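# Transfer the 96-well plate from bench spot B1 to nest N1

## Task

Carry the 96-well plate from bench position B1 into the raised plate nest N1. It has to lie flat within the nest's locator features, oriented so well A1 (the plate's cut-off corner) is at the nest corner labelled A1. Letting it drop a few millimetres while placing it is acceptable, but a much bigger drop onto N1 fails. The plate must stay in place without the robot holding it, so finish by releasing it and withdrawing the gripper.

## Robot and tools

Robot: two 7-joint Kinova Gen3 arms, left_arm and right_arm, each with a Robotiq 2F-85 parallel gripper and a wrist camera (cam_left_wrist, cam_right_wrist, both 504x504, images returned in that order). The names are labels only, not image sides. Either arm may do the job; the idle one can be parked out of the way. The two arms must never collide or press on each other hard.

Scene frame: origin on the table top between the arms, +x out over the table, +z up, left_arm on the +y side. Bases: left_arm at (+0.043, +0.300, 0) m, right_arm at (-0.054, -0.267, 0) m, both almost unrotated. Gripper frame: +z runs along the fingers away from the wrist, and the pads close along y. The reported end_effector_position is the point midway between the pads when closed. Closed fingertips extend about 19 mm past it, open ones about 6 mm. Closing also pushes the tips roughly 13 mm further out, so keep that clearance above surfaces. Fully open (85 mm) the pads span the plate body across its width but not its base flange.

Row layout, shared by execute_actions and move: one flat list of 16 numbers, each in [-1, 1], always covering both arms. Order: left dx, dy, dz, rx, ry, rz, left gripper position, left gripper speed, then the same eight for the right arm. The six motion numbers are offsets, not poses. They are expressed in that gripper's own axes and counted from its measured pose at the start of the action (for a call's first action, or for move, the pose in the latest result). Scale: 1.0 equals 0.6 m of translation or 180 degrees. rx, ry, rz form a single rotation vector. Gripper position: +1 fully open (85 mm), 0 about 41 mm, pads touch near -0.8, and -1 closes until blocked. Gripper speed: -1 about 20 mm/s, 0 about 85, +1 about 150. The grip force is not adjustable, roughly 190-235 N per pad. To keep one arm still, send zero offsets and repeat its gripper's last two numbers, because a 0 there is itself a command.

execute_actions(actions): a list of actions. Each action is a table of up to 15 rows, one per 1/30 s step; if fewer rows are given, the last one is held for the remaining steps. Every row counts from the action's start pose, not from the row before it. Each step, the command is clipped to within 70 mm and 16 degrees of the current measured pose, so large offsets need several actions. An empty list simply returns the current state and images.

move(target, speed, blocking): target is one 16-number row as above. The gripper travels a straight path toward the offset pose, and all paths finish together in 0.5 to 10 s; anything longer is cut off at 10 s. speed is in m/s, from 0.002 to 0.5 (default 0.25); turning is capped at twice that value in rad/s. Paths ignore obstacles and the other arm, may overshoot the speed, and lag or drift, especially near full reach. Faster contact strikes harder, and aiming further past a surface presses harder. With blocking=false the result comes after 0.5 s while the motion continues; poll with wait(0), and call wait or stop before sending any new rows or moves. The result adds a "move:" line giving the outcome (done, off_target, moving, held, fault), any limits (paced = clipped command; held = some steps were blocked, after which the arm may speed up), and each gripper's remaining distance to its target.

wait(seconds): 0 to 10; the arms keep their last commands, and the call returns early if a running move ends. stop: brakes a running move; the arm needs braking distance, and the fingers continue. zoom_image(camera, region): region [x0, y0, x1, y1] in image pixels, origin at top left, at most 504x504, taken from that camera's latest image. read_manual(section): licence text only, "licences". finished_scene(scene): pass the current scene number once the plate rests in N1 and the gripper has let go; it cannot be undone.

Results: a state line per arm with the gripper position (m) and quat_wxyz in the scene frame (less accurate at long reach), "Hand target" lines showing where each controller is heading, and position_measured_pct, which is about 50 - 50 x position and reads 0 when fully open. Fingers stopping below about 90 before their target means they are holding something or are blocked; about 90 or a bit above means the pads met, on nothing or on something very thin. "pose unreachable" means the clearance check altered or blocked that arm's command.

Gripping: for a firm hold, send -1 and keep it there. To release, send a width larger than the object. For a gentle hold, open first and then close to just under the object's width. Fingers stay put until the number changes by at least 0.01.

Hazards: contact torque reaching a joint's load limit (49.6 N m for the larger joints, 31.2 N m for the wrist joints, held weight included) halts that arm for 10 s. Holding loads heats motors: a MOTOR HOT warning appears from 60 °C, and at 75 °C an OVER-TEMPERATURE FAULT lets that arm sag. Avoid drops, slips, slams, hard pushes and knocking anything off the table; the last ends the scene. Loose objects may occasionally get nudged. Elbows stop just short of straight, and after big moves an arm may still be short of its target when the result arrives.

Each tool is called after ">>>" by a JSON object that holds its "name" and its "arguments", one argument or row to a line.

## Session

>>> {"name": "execute_actions", "arguments": {
  "actions": []
}}

Scene clock: 0.00 s.
left_arm: end_effector_position=(+0.4935, +0.3050, +0.1993) position_measured_pct=0.0 end_effector_quat_wxyz=(-0.001, -0.005, +1.000, -0.000) | right_arm: end_effector_position=(+0.5301, +0.0515, +0.1573) position_measured_pct=0.0 end_effector_quat_wxyz=(-0.054, +0.423, +0.903, -0.052)
Joint positions: left_arm=[-0.057  0.435  0.001  1.655 -0.     1.053  1.514] | right_arm=[-0.539  1.27   0.298  0.141 -0.315  1.884  0.19 ]
Joint velocities: left_arm=[-0.001 -0.    -0.001  0.    -0.    -0.     0.   ] | right_arm=[-0.    -0.001 -0.     0.001  0.001 -0.     0.001]
Motor temperatures (°C, as the motors report them): left_arm=[33 35 31 32 40 38 40] | right_arm=[34 29 33 33 39 39 41]
Hand target (left_arm): +0.493, +0.305, +0.199; -0.001, -0.005, +1.000, -0.000
Hand target (right_arm): +0.530, +0.051, +0.157; -0.054, +0.423, +0.903, -0.052

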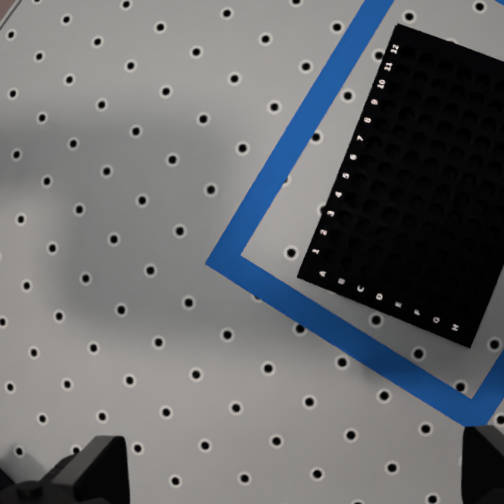

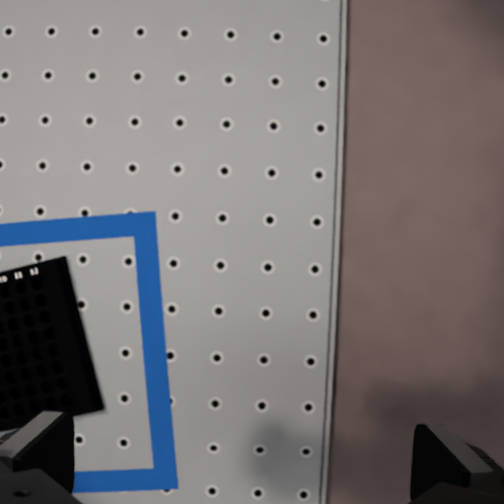

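>>> {"name": "move", "arguments": {
  "target": [-0.022,-0.253,0.167,0,0,0.408,1,0, -0.512,-0.623,-0.097,-0.133,0.238,0.19,1,0],
  "speed": 0.35
}}

Scene clock: 5.10 s.
left_arm: end_effector_position=(+0.5082, +0.1530, +0.0990) position_measured_pct=0.0 end_effector_quat_wxyz=(-0.000, +0.594, +0.805, -0.001) | right_arm: end_effector_position=(+0.4488, -0.4209, +0.2491) position_measured_pct=0.0 end_effector_quat_wxyz=(-0.271, +0.654, +0.653, +0.270)
Joint positions: left_arm=[ 0.066  0.667  0.312  1.664 -0.254  0.851  0.773] | right_arm=[ 0.505  0.886  0.234  0.973 -0.778  1.826  0.707]
Joint velocities: left_arm=[ 0.     0.001 -0.001 -0.002  0.    -0.     0.   ] | right_arm=[0.002 0.003 0.002 0.    0.    0.    0.001]
Motor temperatures (°C, as the motors report them): left_arm=[33 35 31 32 40 38 40] | right_arm=[34 29 33 33 39 39 41]
Hand target (left_arm): +0.508, +0.153, +0.099; -0.000, +0.594, +0.805, -0.001
Hand target (right_arm): +0.449, -0.421, +0.249; -0.271, +0.654, +0.653, +0.270
Off the commanded pose (left_arm): 0.000 m, 0 deg.
Off the commanded pose (right_arm): 0.002 m, 0 deg.
move: done

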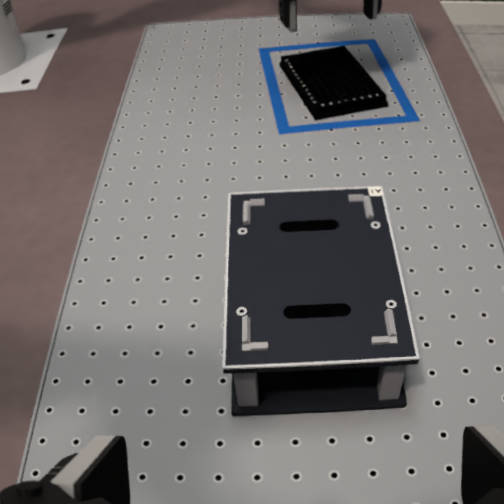

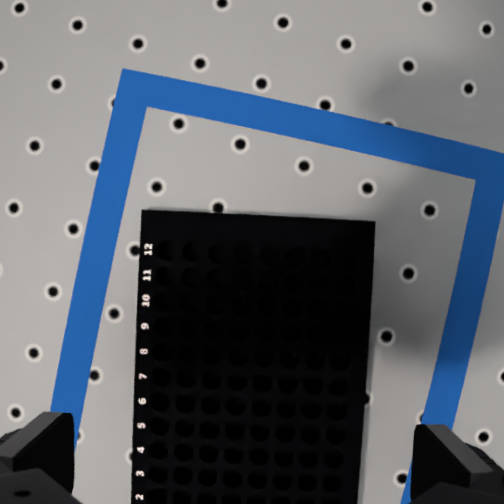

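>>> {"name": "zoom_image", "arguments": {
  "camera": "cam_right_wrist",
  "region": [30, 344, 190, 504]
}}

>>> {"name": "zoom_image", "arguments": {
  "camera": "cam_right_wrist",
  "region": [310, 344, 470, 504]
}}

>>> {"name": "zoom_image", "arguments": {
  "camera": "cam_right_wrist",
  "region": [120, 190, 400, 330]
}}

Region (30, 344, 190, 504) of cam_right_wrist's 504x504 image, scaled by 3.150.

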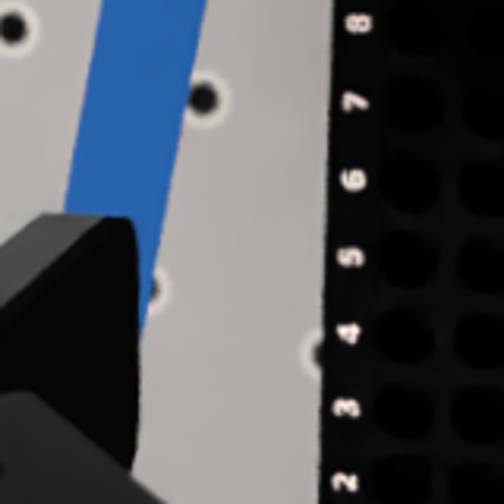

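Region (310, 344, 470, 504) of cam_right_wrist's 504x504 image, scaled by 3.150.

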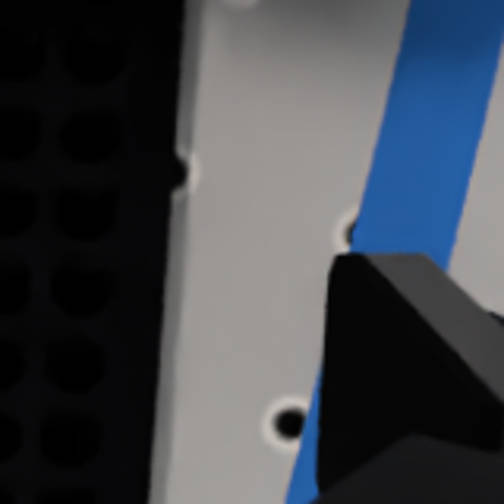

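Region (120, 190, 400, 330) of cam_right_wrist's 504x504 image, scaled by 1.800.

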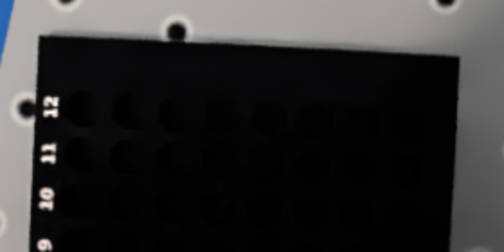

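>>> {"name": "move", "arguments": {
  "target": [0.002,0.0017,0.105,0,0,0.0033,1,0, 0,0,0,0,0,0,1,0],
  "speed": 0.12
}}

>>> {"name": "zoom_image", "arguments": {
  "camera": "cam_right_wrist",
  "region": [30, 384, 150, 504]
}}

>>> {"name": "zoom_image", "arguments": {
  "camera": "cam_right_wrist",
  "region": [340, 384, 460, 504]
}}

>>> {"name": "zoom_image", "arguments": {
  "camera": "cam_left_wrist",
  "region": [260, 20, 400, 130]
}}

Scene clock: 8.17 s.
left_arm: end_effector_position=(+0.5088, +0.1546, +0.0362) position_measured_pct=0.0 end_effector_quat_wxyz=(+0.000, +0.598, +0.802, -0.001) | right_arm: end_effector_position=(+0.4488, -0.4209, +0.2491) position_measured_pct=0.0 end_effector_quat_wxyz=(-0.271, +0.654, +0.653, +0.270)
Joint positions: left_arm=[ 0.087  0.775  0.274  1.708 -0.296  0.7    0.794] | right_arm=[ 0.505  0.886  0.234  0.973 -0.778  1.826  0.707]
Joint velocities: left_arm=[ 0.001  0.006  0.001  0.    -0.     0.001  0.   ] | right_arm=[-0.     0.001  0.    -0.001  0.001  0.    -0.   ]
Motor temperatures (°C, as the motors report them): left_arm=[33 35 31 32 40 38 40] | right_arm=[34 29 33 33 39 39 41]
Hand target (left_arm): +0.509, +0.154, +0.036; -0.000, +0.598, +0.802, -0.001
Hand target (right_arm): +0.449, -0.421, +0.249; -0.271, +0.654, +0.653, +0.270
Off the commanded pose (left_arm): 0.000 m, 0 deg.
Off the commanded pose (right_arm): 0.000 m, 0 deg.
move: done

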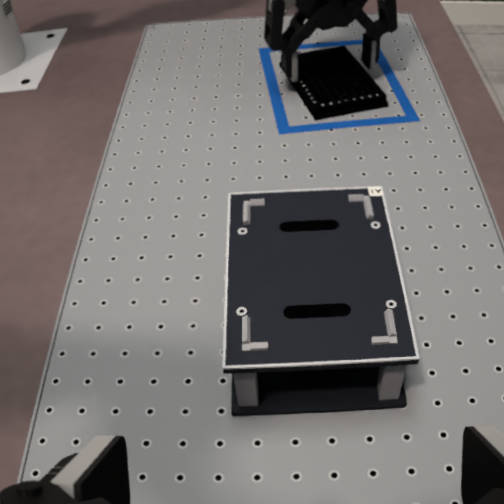

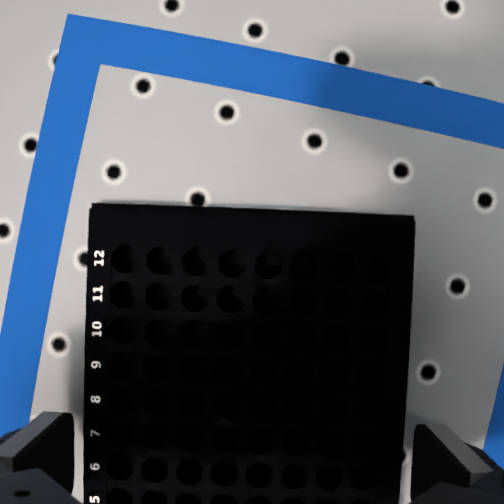

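Region (30, 384, 150, 504) of cam_right_wrist's 504x504 image, scaled by 4.200.

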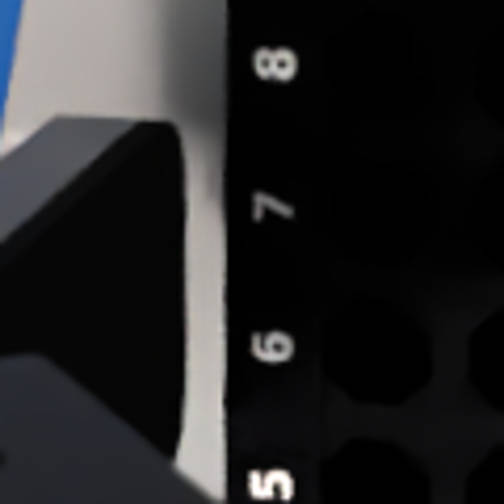

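Region (340, 384, 460, 504) of cam_right_wrist's 504x504 image, scaled by 4.200.

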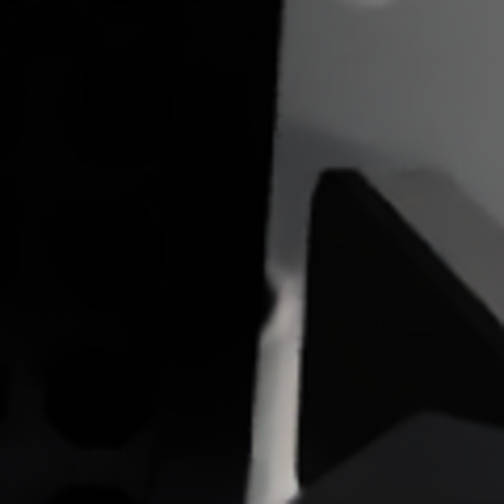

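Region (260, 20, 400, 130) of cam_left_wrist's 504x504 image, scaled by 3.600; it fills the top 396 rows of this view, and the rest is white.

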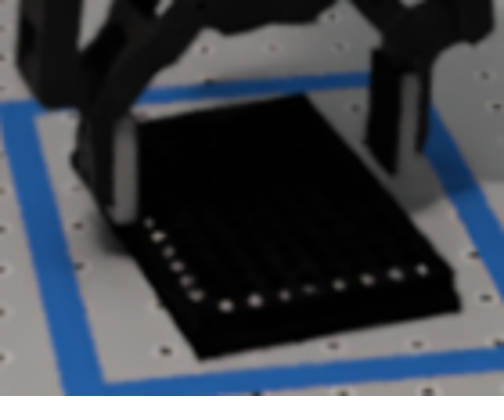

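>>> {"name": "move", "arguments": {
  "target": [0,0,0.018,0,0,0,1,0, 0,0,0,0,0,0,1,0],
  "speed": 0.03
}}

>>> {"name": "execute_actions", "arguments": {
  "actions": [
    [[0,0,0,0,0,0,0.89,-1, 0,0,0,0,0,0,1,0]]
  ]
}}

Scene clock: 9.73 s.
left_arm: end_effector_position=(+0.5089, +0.1546, +0.0255) position_measured_pct=0.0 end_effector_quat_wxyz=(+0.000, +0.598, +0.802, -0.001) | right_arm: end_effector_position=(+0.4488, -0.4209, +0.2491) position_measured_pct=0.0 end_effector_quat_wxyz=(-0.271, +0.654, +0.653, +0.270)
Joint positions: left_arm=[ 0.092  0.794  0.266  1.713 -0.303  0.675  0.799] | right_arm=[ 0.505  0.886  0.234  0.973 -0.778  1.826  0.707]
Joint velocities: left_arm=[ 0.001  0.002  0.001 -0.    -0.     0.     0.   ] | right_arm=[-0.    -0.001 -0.001  0.001 -0.001 -0.    -0.001]
Motor temperatures (°C, as the motors report them): left_arm=[33 35 31 32 40 38 40] | right_arm=[34 30 33 33 39 39 41]
Hand target (left_arm): +0.509, +0.155, +0.025; +0.000, +0.598, +0.802, -0.001
Hand target (right_arm): +0.449, -0.421, +0.249; -0.271, +0.654, +0.653, +0.270
Off the commanded pose (left_arm): 0.000 m, 0 deg.
Off the commanded pose (right_arm): 0.000 m, 0 deg.
move: done

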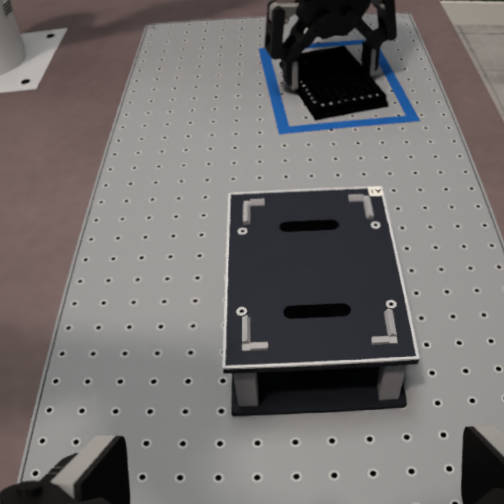

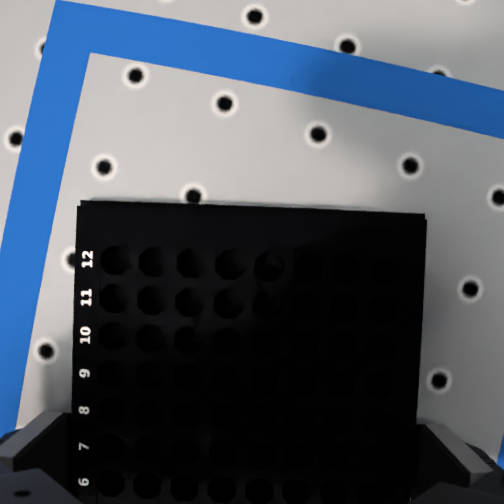

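Scene clock: 10.23 s.
left_arm: end_effector_position=(+0.5088, +0.1545, +0.0264) position_measured_pct=4.8 end_effector_quat_wxyz=(+0.000, +0.598, +0.801, -0.000) | right_arm: end_effector_position=(+0.4488, -0.4209, +0.2491) position_measured_pct=0.0 end_effector_quat_wxyz=(-0.271, +0.654, +0.653, +0.270)
Joint positions: left_arm=[ 0.092  0.792  0.267  1.713 -0.303  0.677  0.799] | right_arm=[ 0.505  0.886  0.234  0.973 -0.778  1.826  0.707]
Joint velocities: left_arm=[-0.    -0.    -0.    -0.    -0.    -0.001  0.   ] | right_arm=[ 0.    -0.001 -0.    -0.001 -0.001 -0.     0.   ]
Motor temperatures (°C, as the motors report them): left_arm=[33 35 31 32 40 38 40] | right_arm=[34 30 33 33 39 39 41]
Hand target (left_arm): +0.509, +0.155, +0.026; +0.000, +0.598, +0.802, -0.001
Hand target (right_arm): +0.449, -0.421, +0.249; -0.271, +0.654, +0.653, +0.270
Off the commanded pose (left_arm): 0.001 m, 0 deg.
Off the commanded pose (right_arm): 0.000 m, 0 deg.

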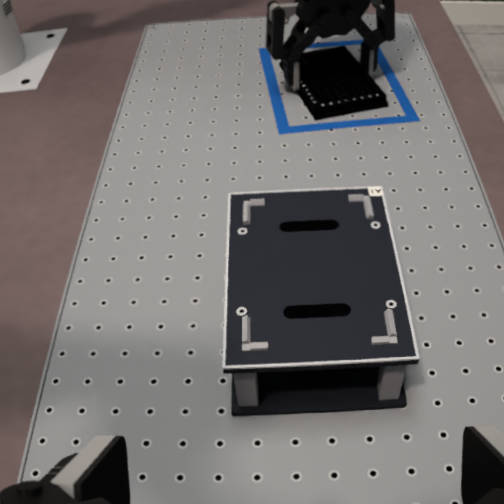

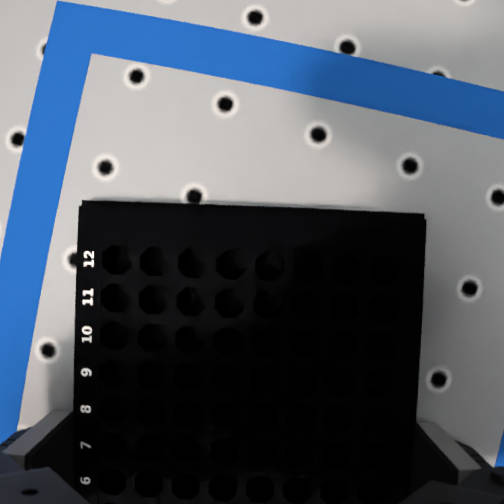

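>>> {"name": "move", "arguments": {
  "target": [-0.483,-0.203,-0.239,0,0,-0.919,0.89,-1, 0,0,0,0,0,0,1,0],
  "speed": 0.4
}}

Scene clock: 16.03 s.
left_arm: end_effector_position=(+0.4745, -0.1582, +0.1701) position_measured_pct=4.8 end_effector_quat_wxyz=(+0.000, +0.719, -0.695, +0.000) | right_arm: end_effector_position=(+0.4488, -0.4209, +0.2491) position_measured_pct=0.0 end_effector_quat_wxyz=(-0.271, +0.654, +0.653, +0.270)
Joint positions: left_arm=[ 0.957  0.903 -0.441  0.919  0.349  1.38   3.769] | right_arm=[ 0.505  0.886  0.234  0.973 -0.778  1.826  0.707]
Joint velocities: left_arm=[ 0.001  0.008  0.002 -0.003 -0.001  0.001  0.001] | right_arm=[ 0.001 -0.001  0.001 -0.001  0.001  0.     0.   ]
Motor temperatures (°C, as the motors report them): left_arm=[33 35 31 32 40 38 40] | right_arm=[34 30 33 33 39 39 41]
Hand target (left_arm): +0.474, -0.158, +0.170; +0.000, +0.719, -0.695, -0.000
Hand target (right_arm): +0.449, -0.421, +0.249; -0.271, +0.654, +0.653, +0.270
Off the commanded pose (left_arm): 0.000 m, 0 deg.
Off the commanded pose (right_arm): 0.000 m, 0 deg.
move: done

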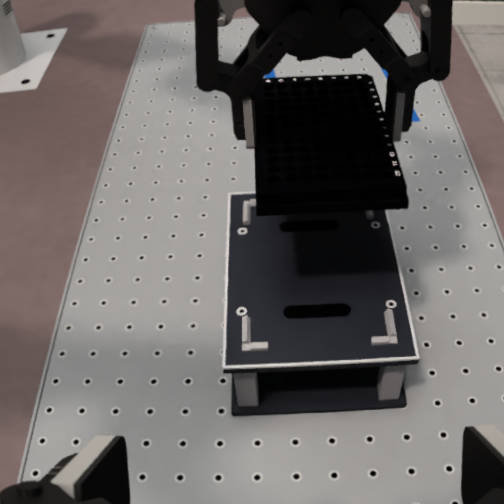

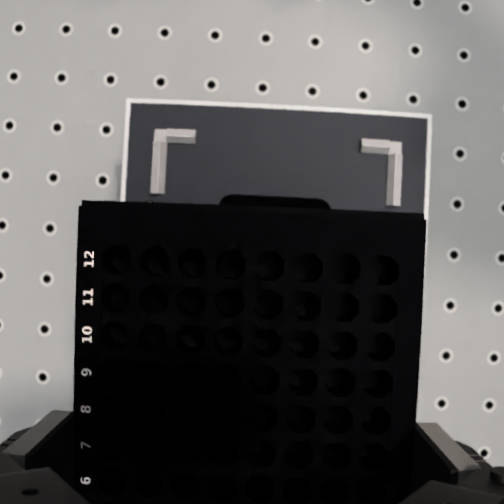

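>>> {"name": "zoom_image", "arguments": {
  "camera": "cam_right_wrist",
  "region": [70, 90, 210, 230]
}}

>>> {"name": "zoom_image", "arguments": {
  "camera": "cam_right_wrist",
  "region": [310, 90, 450, 230]
}}

Region (70, 90, 210, 230) of cam_right_wrist's 504x504 image, scaled by 3.600.

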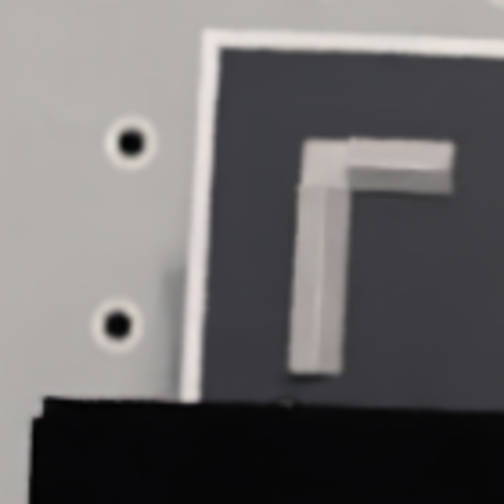

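Region (310, 90, 450, 230) of cam_right_wrist's 504x504 image, scaled by 3.600.

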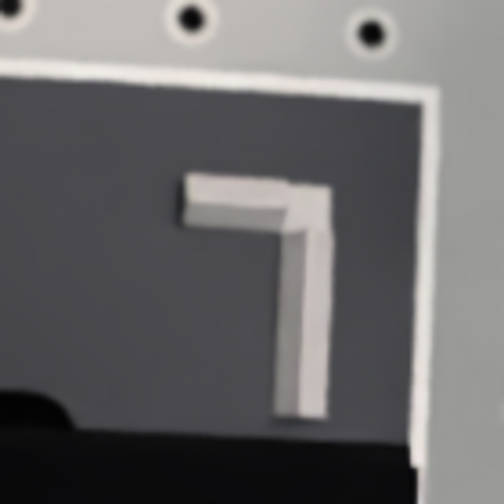

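>>> {"name": "move", "arguments": {
  "target": [0.0333,0.0128,0.117,0,0,0.0033,0.89,-1, 0,0,0,0,0,0,1,0],
  "speed": 0.12
}}

>>> {"name": "zoom_image", "arguments": {
  "camera": "cam_right_wrist",
  "region": [50, 130, 170, 250]
}}

>>> {"name": "zoom_image", "arguments": {
  "camera": "cam_right_wrist",
  "region": [350, 140, 470, 260]
}}

Scene clock: 19.17 s.
left_arm: end_effector_position=(+0.4676, -0.1785, +0.1000) position_measured_pct=4.8 end_effector_quat_wxyz=(+0.000, +0.715, -0.699, +0.000) | right_arm: end_effector_position=(+0.4488, -0.4209, +0.2491) position_measured_pct=0.0 end_effector_quat_wxyz=(-0.271, +0.654, +0.653, +0.270)
Joint positions: left_arm=[ 0.985  0.992 -0.425  0.965  0.374  1.249  3.773] | right_arm=[ 0.505  0.886  0.234  0.973 -0.778  1.826  0.707]
Joint velocities: left_arm=[-0.     0.003  0.001  0.    -0.    -0.001  0.   ] | right_arm=[ 0.     0.001  0.     0.001  0.     0.001 -0.001]
Motor temperatures (°C, as the motors report them): left_arm=[33 35 31 32 40 38 40] | right_arm=[34 30 33 33 39 39 41]
Hand target (left_arm): +0.468, -0.178, +0.100; +0.000, +0.715, -0.699, +0.000
Hand target (right_arm): +0.449, -0.421, +0.249; -0.271, +0.654, +0.653, +0.270
Off the commanded pose (left_arm): 0.000 m, 0 deg.
Off the commanded pose (right_arm): 0.000 m, 0 deg.
move: done

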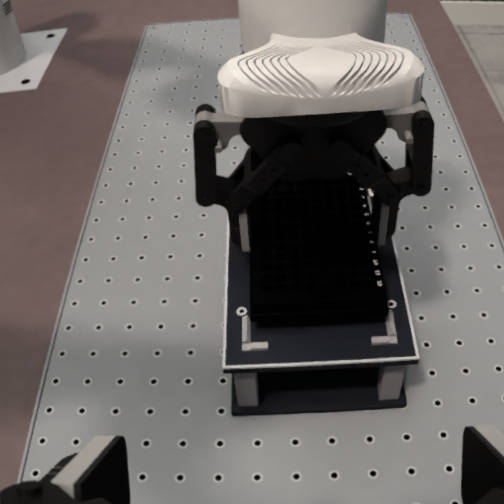

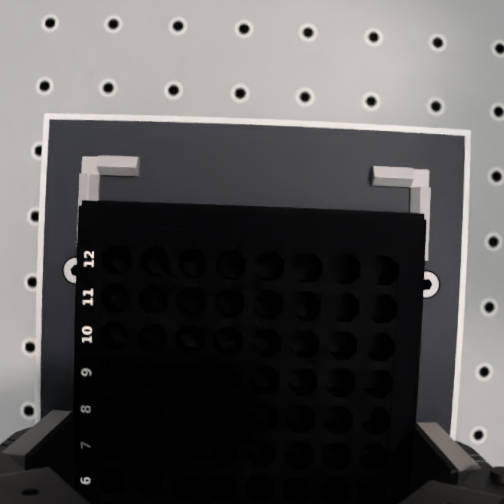

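Region (50, 130, 170, 250) of cam_right_wrist's 504x504 image, scaled by 4.200.

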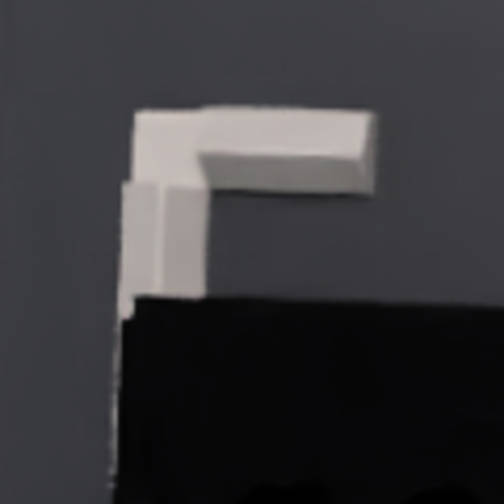

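Region (350, 140, 470, 260) of cam_right_wrist's 504x504 image, scaled by 4.200.

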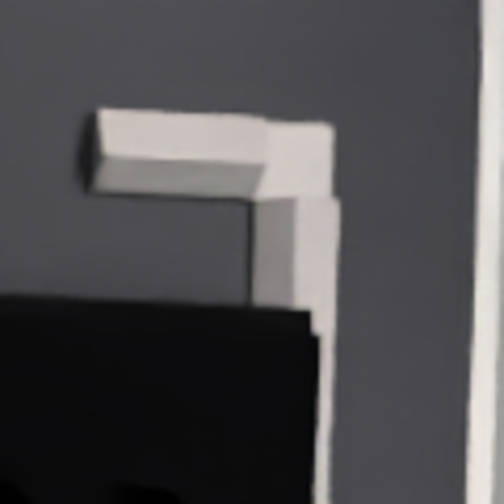

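>>> {"name": "move", "arguments": {
  "target": [0.0132,0.0004,0.008,0,0,0,0.89,-1, 0,0,0,0,0,0,1,0],
  "speed": 0.03
}}

>>> {"name": "move", "arguments": {
  "target": [0,0,0.012,0,0,0,0.89,-1, 0,0,0,0,0,0,1,0],
  "speed": 0.012
}}

>>> {"name": "zoom_image", "arguments": {
  "camera": "cam_right_wrist",
  "region": [45, 160, 145, 260]
}}

>>> {"name": "zoom_image", "arguments": {
  "camera": "cam_right_wrist",
  "region": [365, 170, 465, 270]
}}

Scene clock: 20.77 s.
left_arm: end_effector_position=(+0.4675, -0.1864, +0.0954) position_measured_pct=4.8 end_effector_quat_wxyz=(+0.001, +0.715, -0.699, +0.000) | right_arm: end_effector_position=(+0.4488, -0.4209, +0.2491) position_measured_pct=0.0 end_effector_quat_wxyz=(-0.271, +0.654, +0.653, +0.270)
Joint positions: left_arm=[ 0.987  1.012 -0.423  0.935  0.376  1.257  3.787] | right_arm=[ 0.505  0.886  0.234  0.973 -0.778  1.826  0.707]
Joint velocities: left_arm=[-0.001  0.002 -0.     0.001 -0.     0.001  0.   ] | right_arm=[ 0.    -0.    -0.002  0.001 -0.001 -0.     0.   ]
Motor temperatures (°C, as the motors report them): left_arm=[33 35 31 32 40 38 40] | right_arm=[34 30 33 33 39 39 41]
Hand target (left_arm): +0.468, -0.186, +0.095; +0.000, +0.715, -0.699, +0.000
Hand target (right_arm): +0.449, -0.421, +0.249; -0.271, +0.654, +0.653, +0.270
Off the commanded pose (left_arm): 0.000 m, 0 deg.
Off the commanded pose (right_arm): 0.000 m, 0 deg.
move: done

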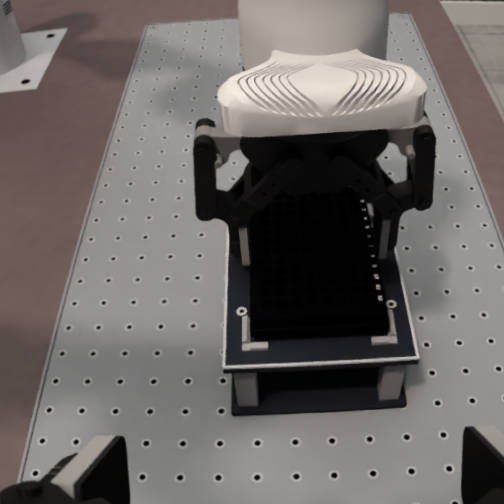

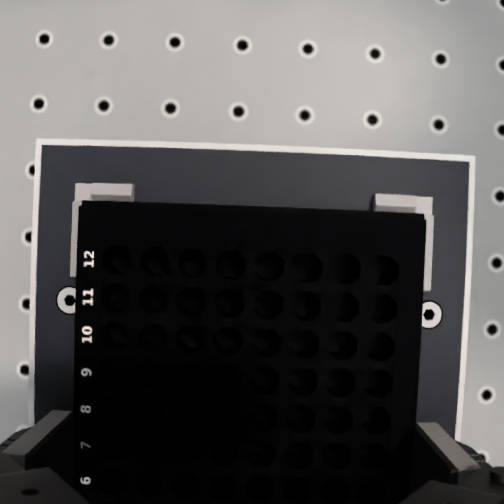

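Scene clock: 21.60 s.
left_arm: end_effector_position=(+0.4675, -0.1864, +0.0882) position_measured_pct=4.8 end_effector_quat_wxyz=(+0.001, +0.715, -0.699, +0.000) | right_arm: end_effector_position=(+0.4488, -0.4209, +0.2491) position_measured_pct=0.0 end_effector_quat_wxyz=(-0.271, +0.654, +0.653, +0.270)
Joint positions: left_arm=[ 0.988  1.02  -0.422  0.943  0.378  1.242  3.785] | right_arm=[ 0.505  0.886  0.234  0.973 -0.778  1.826  0.707]
Joint velocities: left_arm=[-0.  0.  0.  0. -0.  0. -0.] | right_arm=[ 0.001 -0.001 -0.    -0.    -0.     0.001  0.001]
Motor temperatures (°C, as the motors report them): left_arm=[33 35 31 32 40 38 40] | right_arm=[34 30 33 33 39 39 41]
Hand target (left_arm): +0.468, -0.186, +0.088; +0.001, +0.715, -0.699, +0.000
Hand target (right_arm): +0.449, -0.421, +0.249; -0.271, +0.654, +0.653, +0.270
Off the commanded pose (left_arm): 0.000 m, 0 deg.
Off the commanded pose (right_arm): 0.000 m, 0 deg.
move: done

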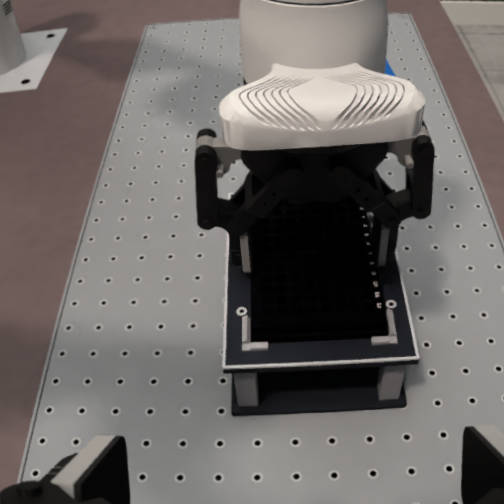

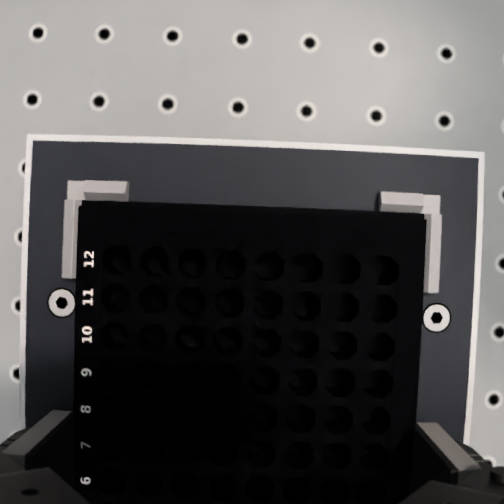

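Region (45, 160, 145, 260) of cam_right_wrist's 504x504 image, scaled by 5.040.

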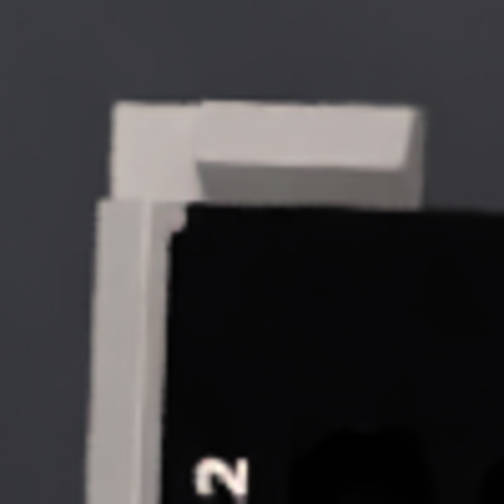

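Region (365, 170, 465, 270) of cam_right_wrist's 504x504 image, scaled by 5.040.

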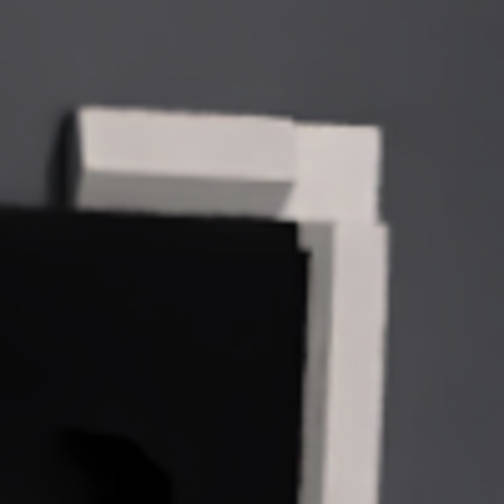

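>>> {"name": "execute_actions", "arguments": {
  "actions": [
    [[0,0,0.0008,0,0,0,0.89,-1, 0,0,0,0,0,0,1,0],[0,0,0.0012,0,0,0,0.89,-1, 0,0,0,0,0,0,1,0],[0,0,0.0016,0,0,0,0.89,-1, 0,0,0,0,0,0,1,0],[0,0,0.002,0,0,0,1,-1, 0,0,0,0,0,0,1,0],[0,0,0.0025,0,0,0,1,-1, 0,0,0,0,0,0,1,0],[0,0,0.003,0,0,0,1,-1, 0,0,0,0,0,0,1,0]]
  ]
}}

Scene clock: 22.73 s.
left_arm: end_effector_position=(+0.4675, -0.1865, +0.0865) position_measured_pct=0.0 end_effector_quat_wxyz=(+0.001, +0.715, -0.699, +0.001) | right_arm: end_effector_position=(+0.4488, -0.4209, +0.2491) position_measured_pct=0.0 end_effector_quat_wxyz=(-0.271, +0.654, +0.653, +0.270)
Joint positions: left_arm=[ 0.988  1.022 -0.421  0.945  0.379  1.239  3.784] | right_arm=[ 0.505  0.886  0.234  0.973 -0.778  1.826  0.707]
Joint velocities: left_arm=[ 0.001  0.001 -0.    -0.001  0.    -0.     0.   ] | right_arm=[-0.     0.     0.     0.003 -0.     0.001 -0.002]
Motor temperatures (°C, as the motors report them): left_arm=[33 35 31 32 40 38 40] | right_arm=[34 30 33 33 39 39 41]
Hand target (left_arm): +0.468, -0.186, +0.086; +0.001, +0.715, -0.699, +0.000
Hand target (right_arm): +0.449, -0.421, +0.249; -0.271, +0.654, +0.653, +0.270
Off the commanded pose (left_arm): 0.000 m, 0 deg.
Off the commanded pose (right_arm): 0.000 m, 0 deg.

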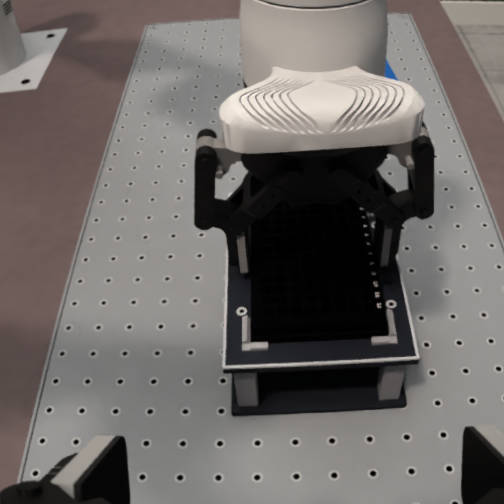

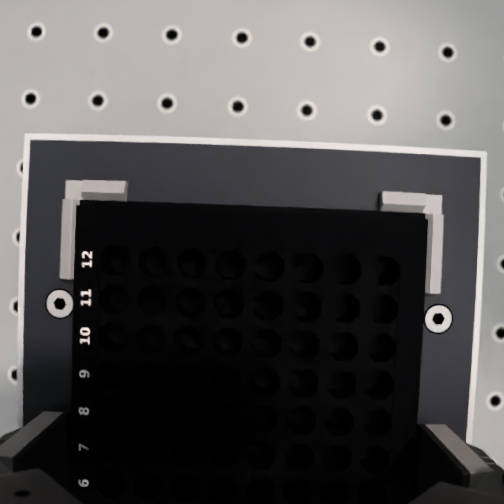

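The plate stayed centred, so it isn't stuck to a pad this time. I'll lift a little to confirm.

>>> {"name": "move", "arguments": {
  "target": [0,0,-0.02,0,0,0,1,-1, 0,0,0,0,0,0,1,0],
  "speed": 0.04
}}

Scene clock: 23.90 s.
left_arm: end_effector_position=(+0.4675, -0.1865, +0.0985) position_measured_pct=0.0 end_effector_quat_wxyz=(+0.001, +0.715, -0.699, +0.001) | right_arm: end_effector_position=(+0.4488, -0.4209, +0.2491) position_measured_pct=0.0 end_effector_quat_wxyz=(-0.271, +0.654, +0.653, +0.270)
Joint positions: left_arm=[ 0.987  1.009 -0.424  0.932  0.375  1.264  3.788] | right_arm=[ 0.505  0.886  0.234  0.973 -0.778  1.826  0.707]
Joint velocities: left_arm=[-0.001 -0.    -0.002 -0.001  0.    -0.001  0.   ] | right_arm=[ 0.     0.    -0.001 -0.001  0.     0.     0.   ]
Motor temperatures (°C, as the motors report them): left_arm=[33 35 31 32 40 38 40] | right_arm=[34 30 33 33 39 39 41]
Hand target (left_arm): +0.468, -0.186, +0.098; +0.001, +0.715, -0.699, +0.001
Hand target (right_arm): +0.449, -0.421, +0.249; -0.271, +0.654, +0.653, +0.270
Off the commanded pose (left_arm): 0.000 m, 0 deg.
Off the commanded pose (right_arm): 0.000 m, 0 deg.
move: done

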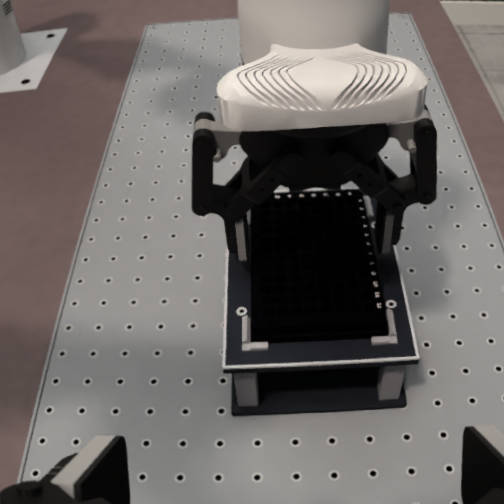

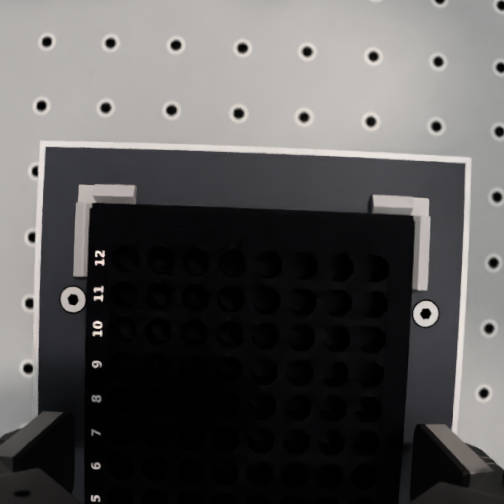

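>>> {"name": "move", "arguments": {
  "target": [-0.2,0,-0.22,0,0,0,1,-1, 0,0,0,0,0,0,1,0],
  "speed": 0.25
}}

>>> {"name": "zoom_image", "arguments": {
  "camera": "cam_right_wrist",
  "region": [110, 100, 400, 320]
}}

Scene clock: 25.47 s.
left_arm: end_effector_position=(+0.4646, -0.0664, +0.2301) position_measured_pct=0.0 end_effector_quat_wxyz=(+0.000, +0.715, -0.699, +0.000) | right_arm: end_effector_position=(+0.4488, -0.4209, +0.2491) position_measured_pct=0.0 end_effector_quat_wxyz=(-0.271, +0.654, +0.653, +0.270)
Joint positions: left_arm=[ 0.924  0.684 -0.482  1.166  0.305  1.36   3.628] | right_arm=[ 0.505  0.886  0.234  0.973 -0.778  1.826  0.707]
Joint velocities: left_arm=[ 0.    -0.007 -0.001  0.001  0.001 -0.001 -0.001] | right_arm=[-0.001  0.     0.    -0.001  0.    -0.001  0.001]
Motor temperatures (°C, as the motors report them): left_arm=[33 35 31 32 40 38 40] | right_arm=[34 30 33 33 39 39 41]
Hand target (left_arm): +0.465, -0.066, +0.231; +0.000, +0.715, -0.699, +0.001
Hand target (right_arm): +0.449, -0.421, +0.249; -0.271, +0.654, +0.653, +0.270
Off the commanded pose (left_arm): 0.000 m, 0 deg.
Off the commanded pose (right_arm): 0.000 m, 0 deg.
move: done

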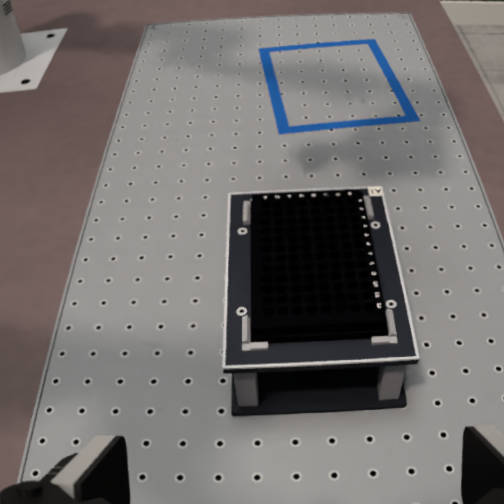

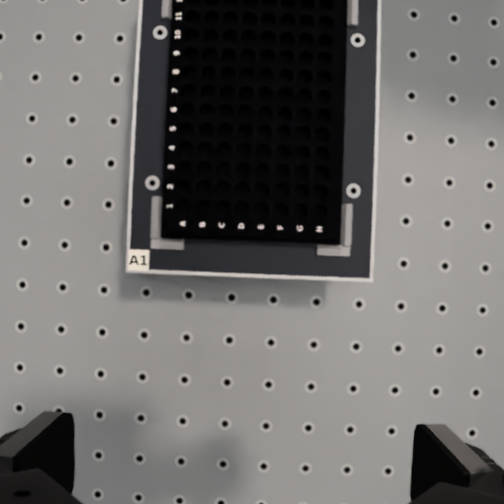

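Region (110, 100, 400, 320) of cam_right_wrist's 504x504 image, scaled by 1.738; it fills the top 382 rows of this view, and the rest is white.

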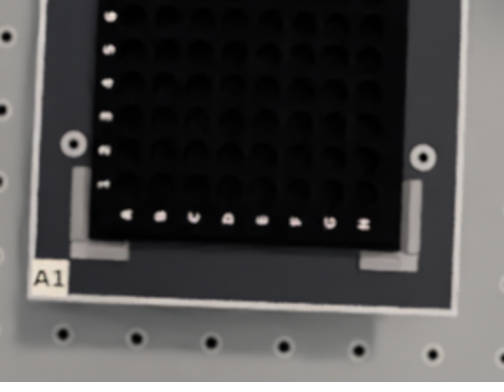

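The plate is seated inside the locators with A1 at the marked corner, and both arms are clear.

>>> {"name": "finished_scene", "arguments": {
  "scene": 2
}}

The scene is finished: the task was done.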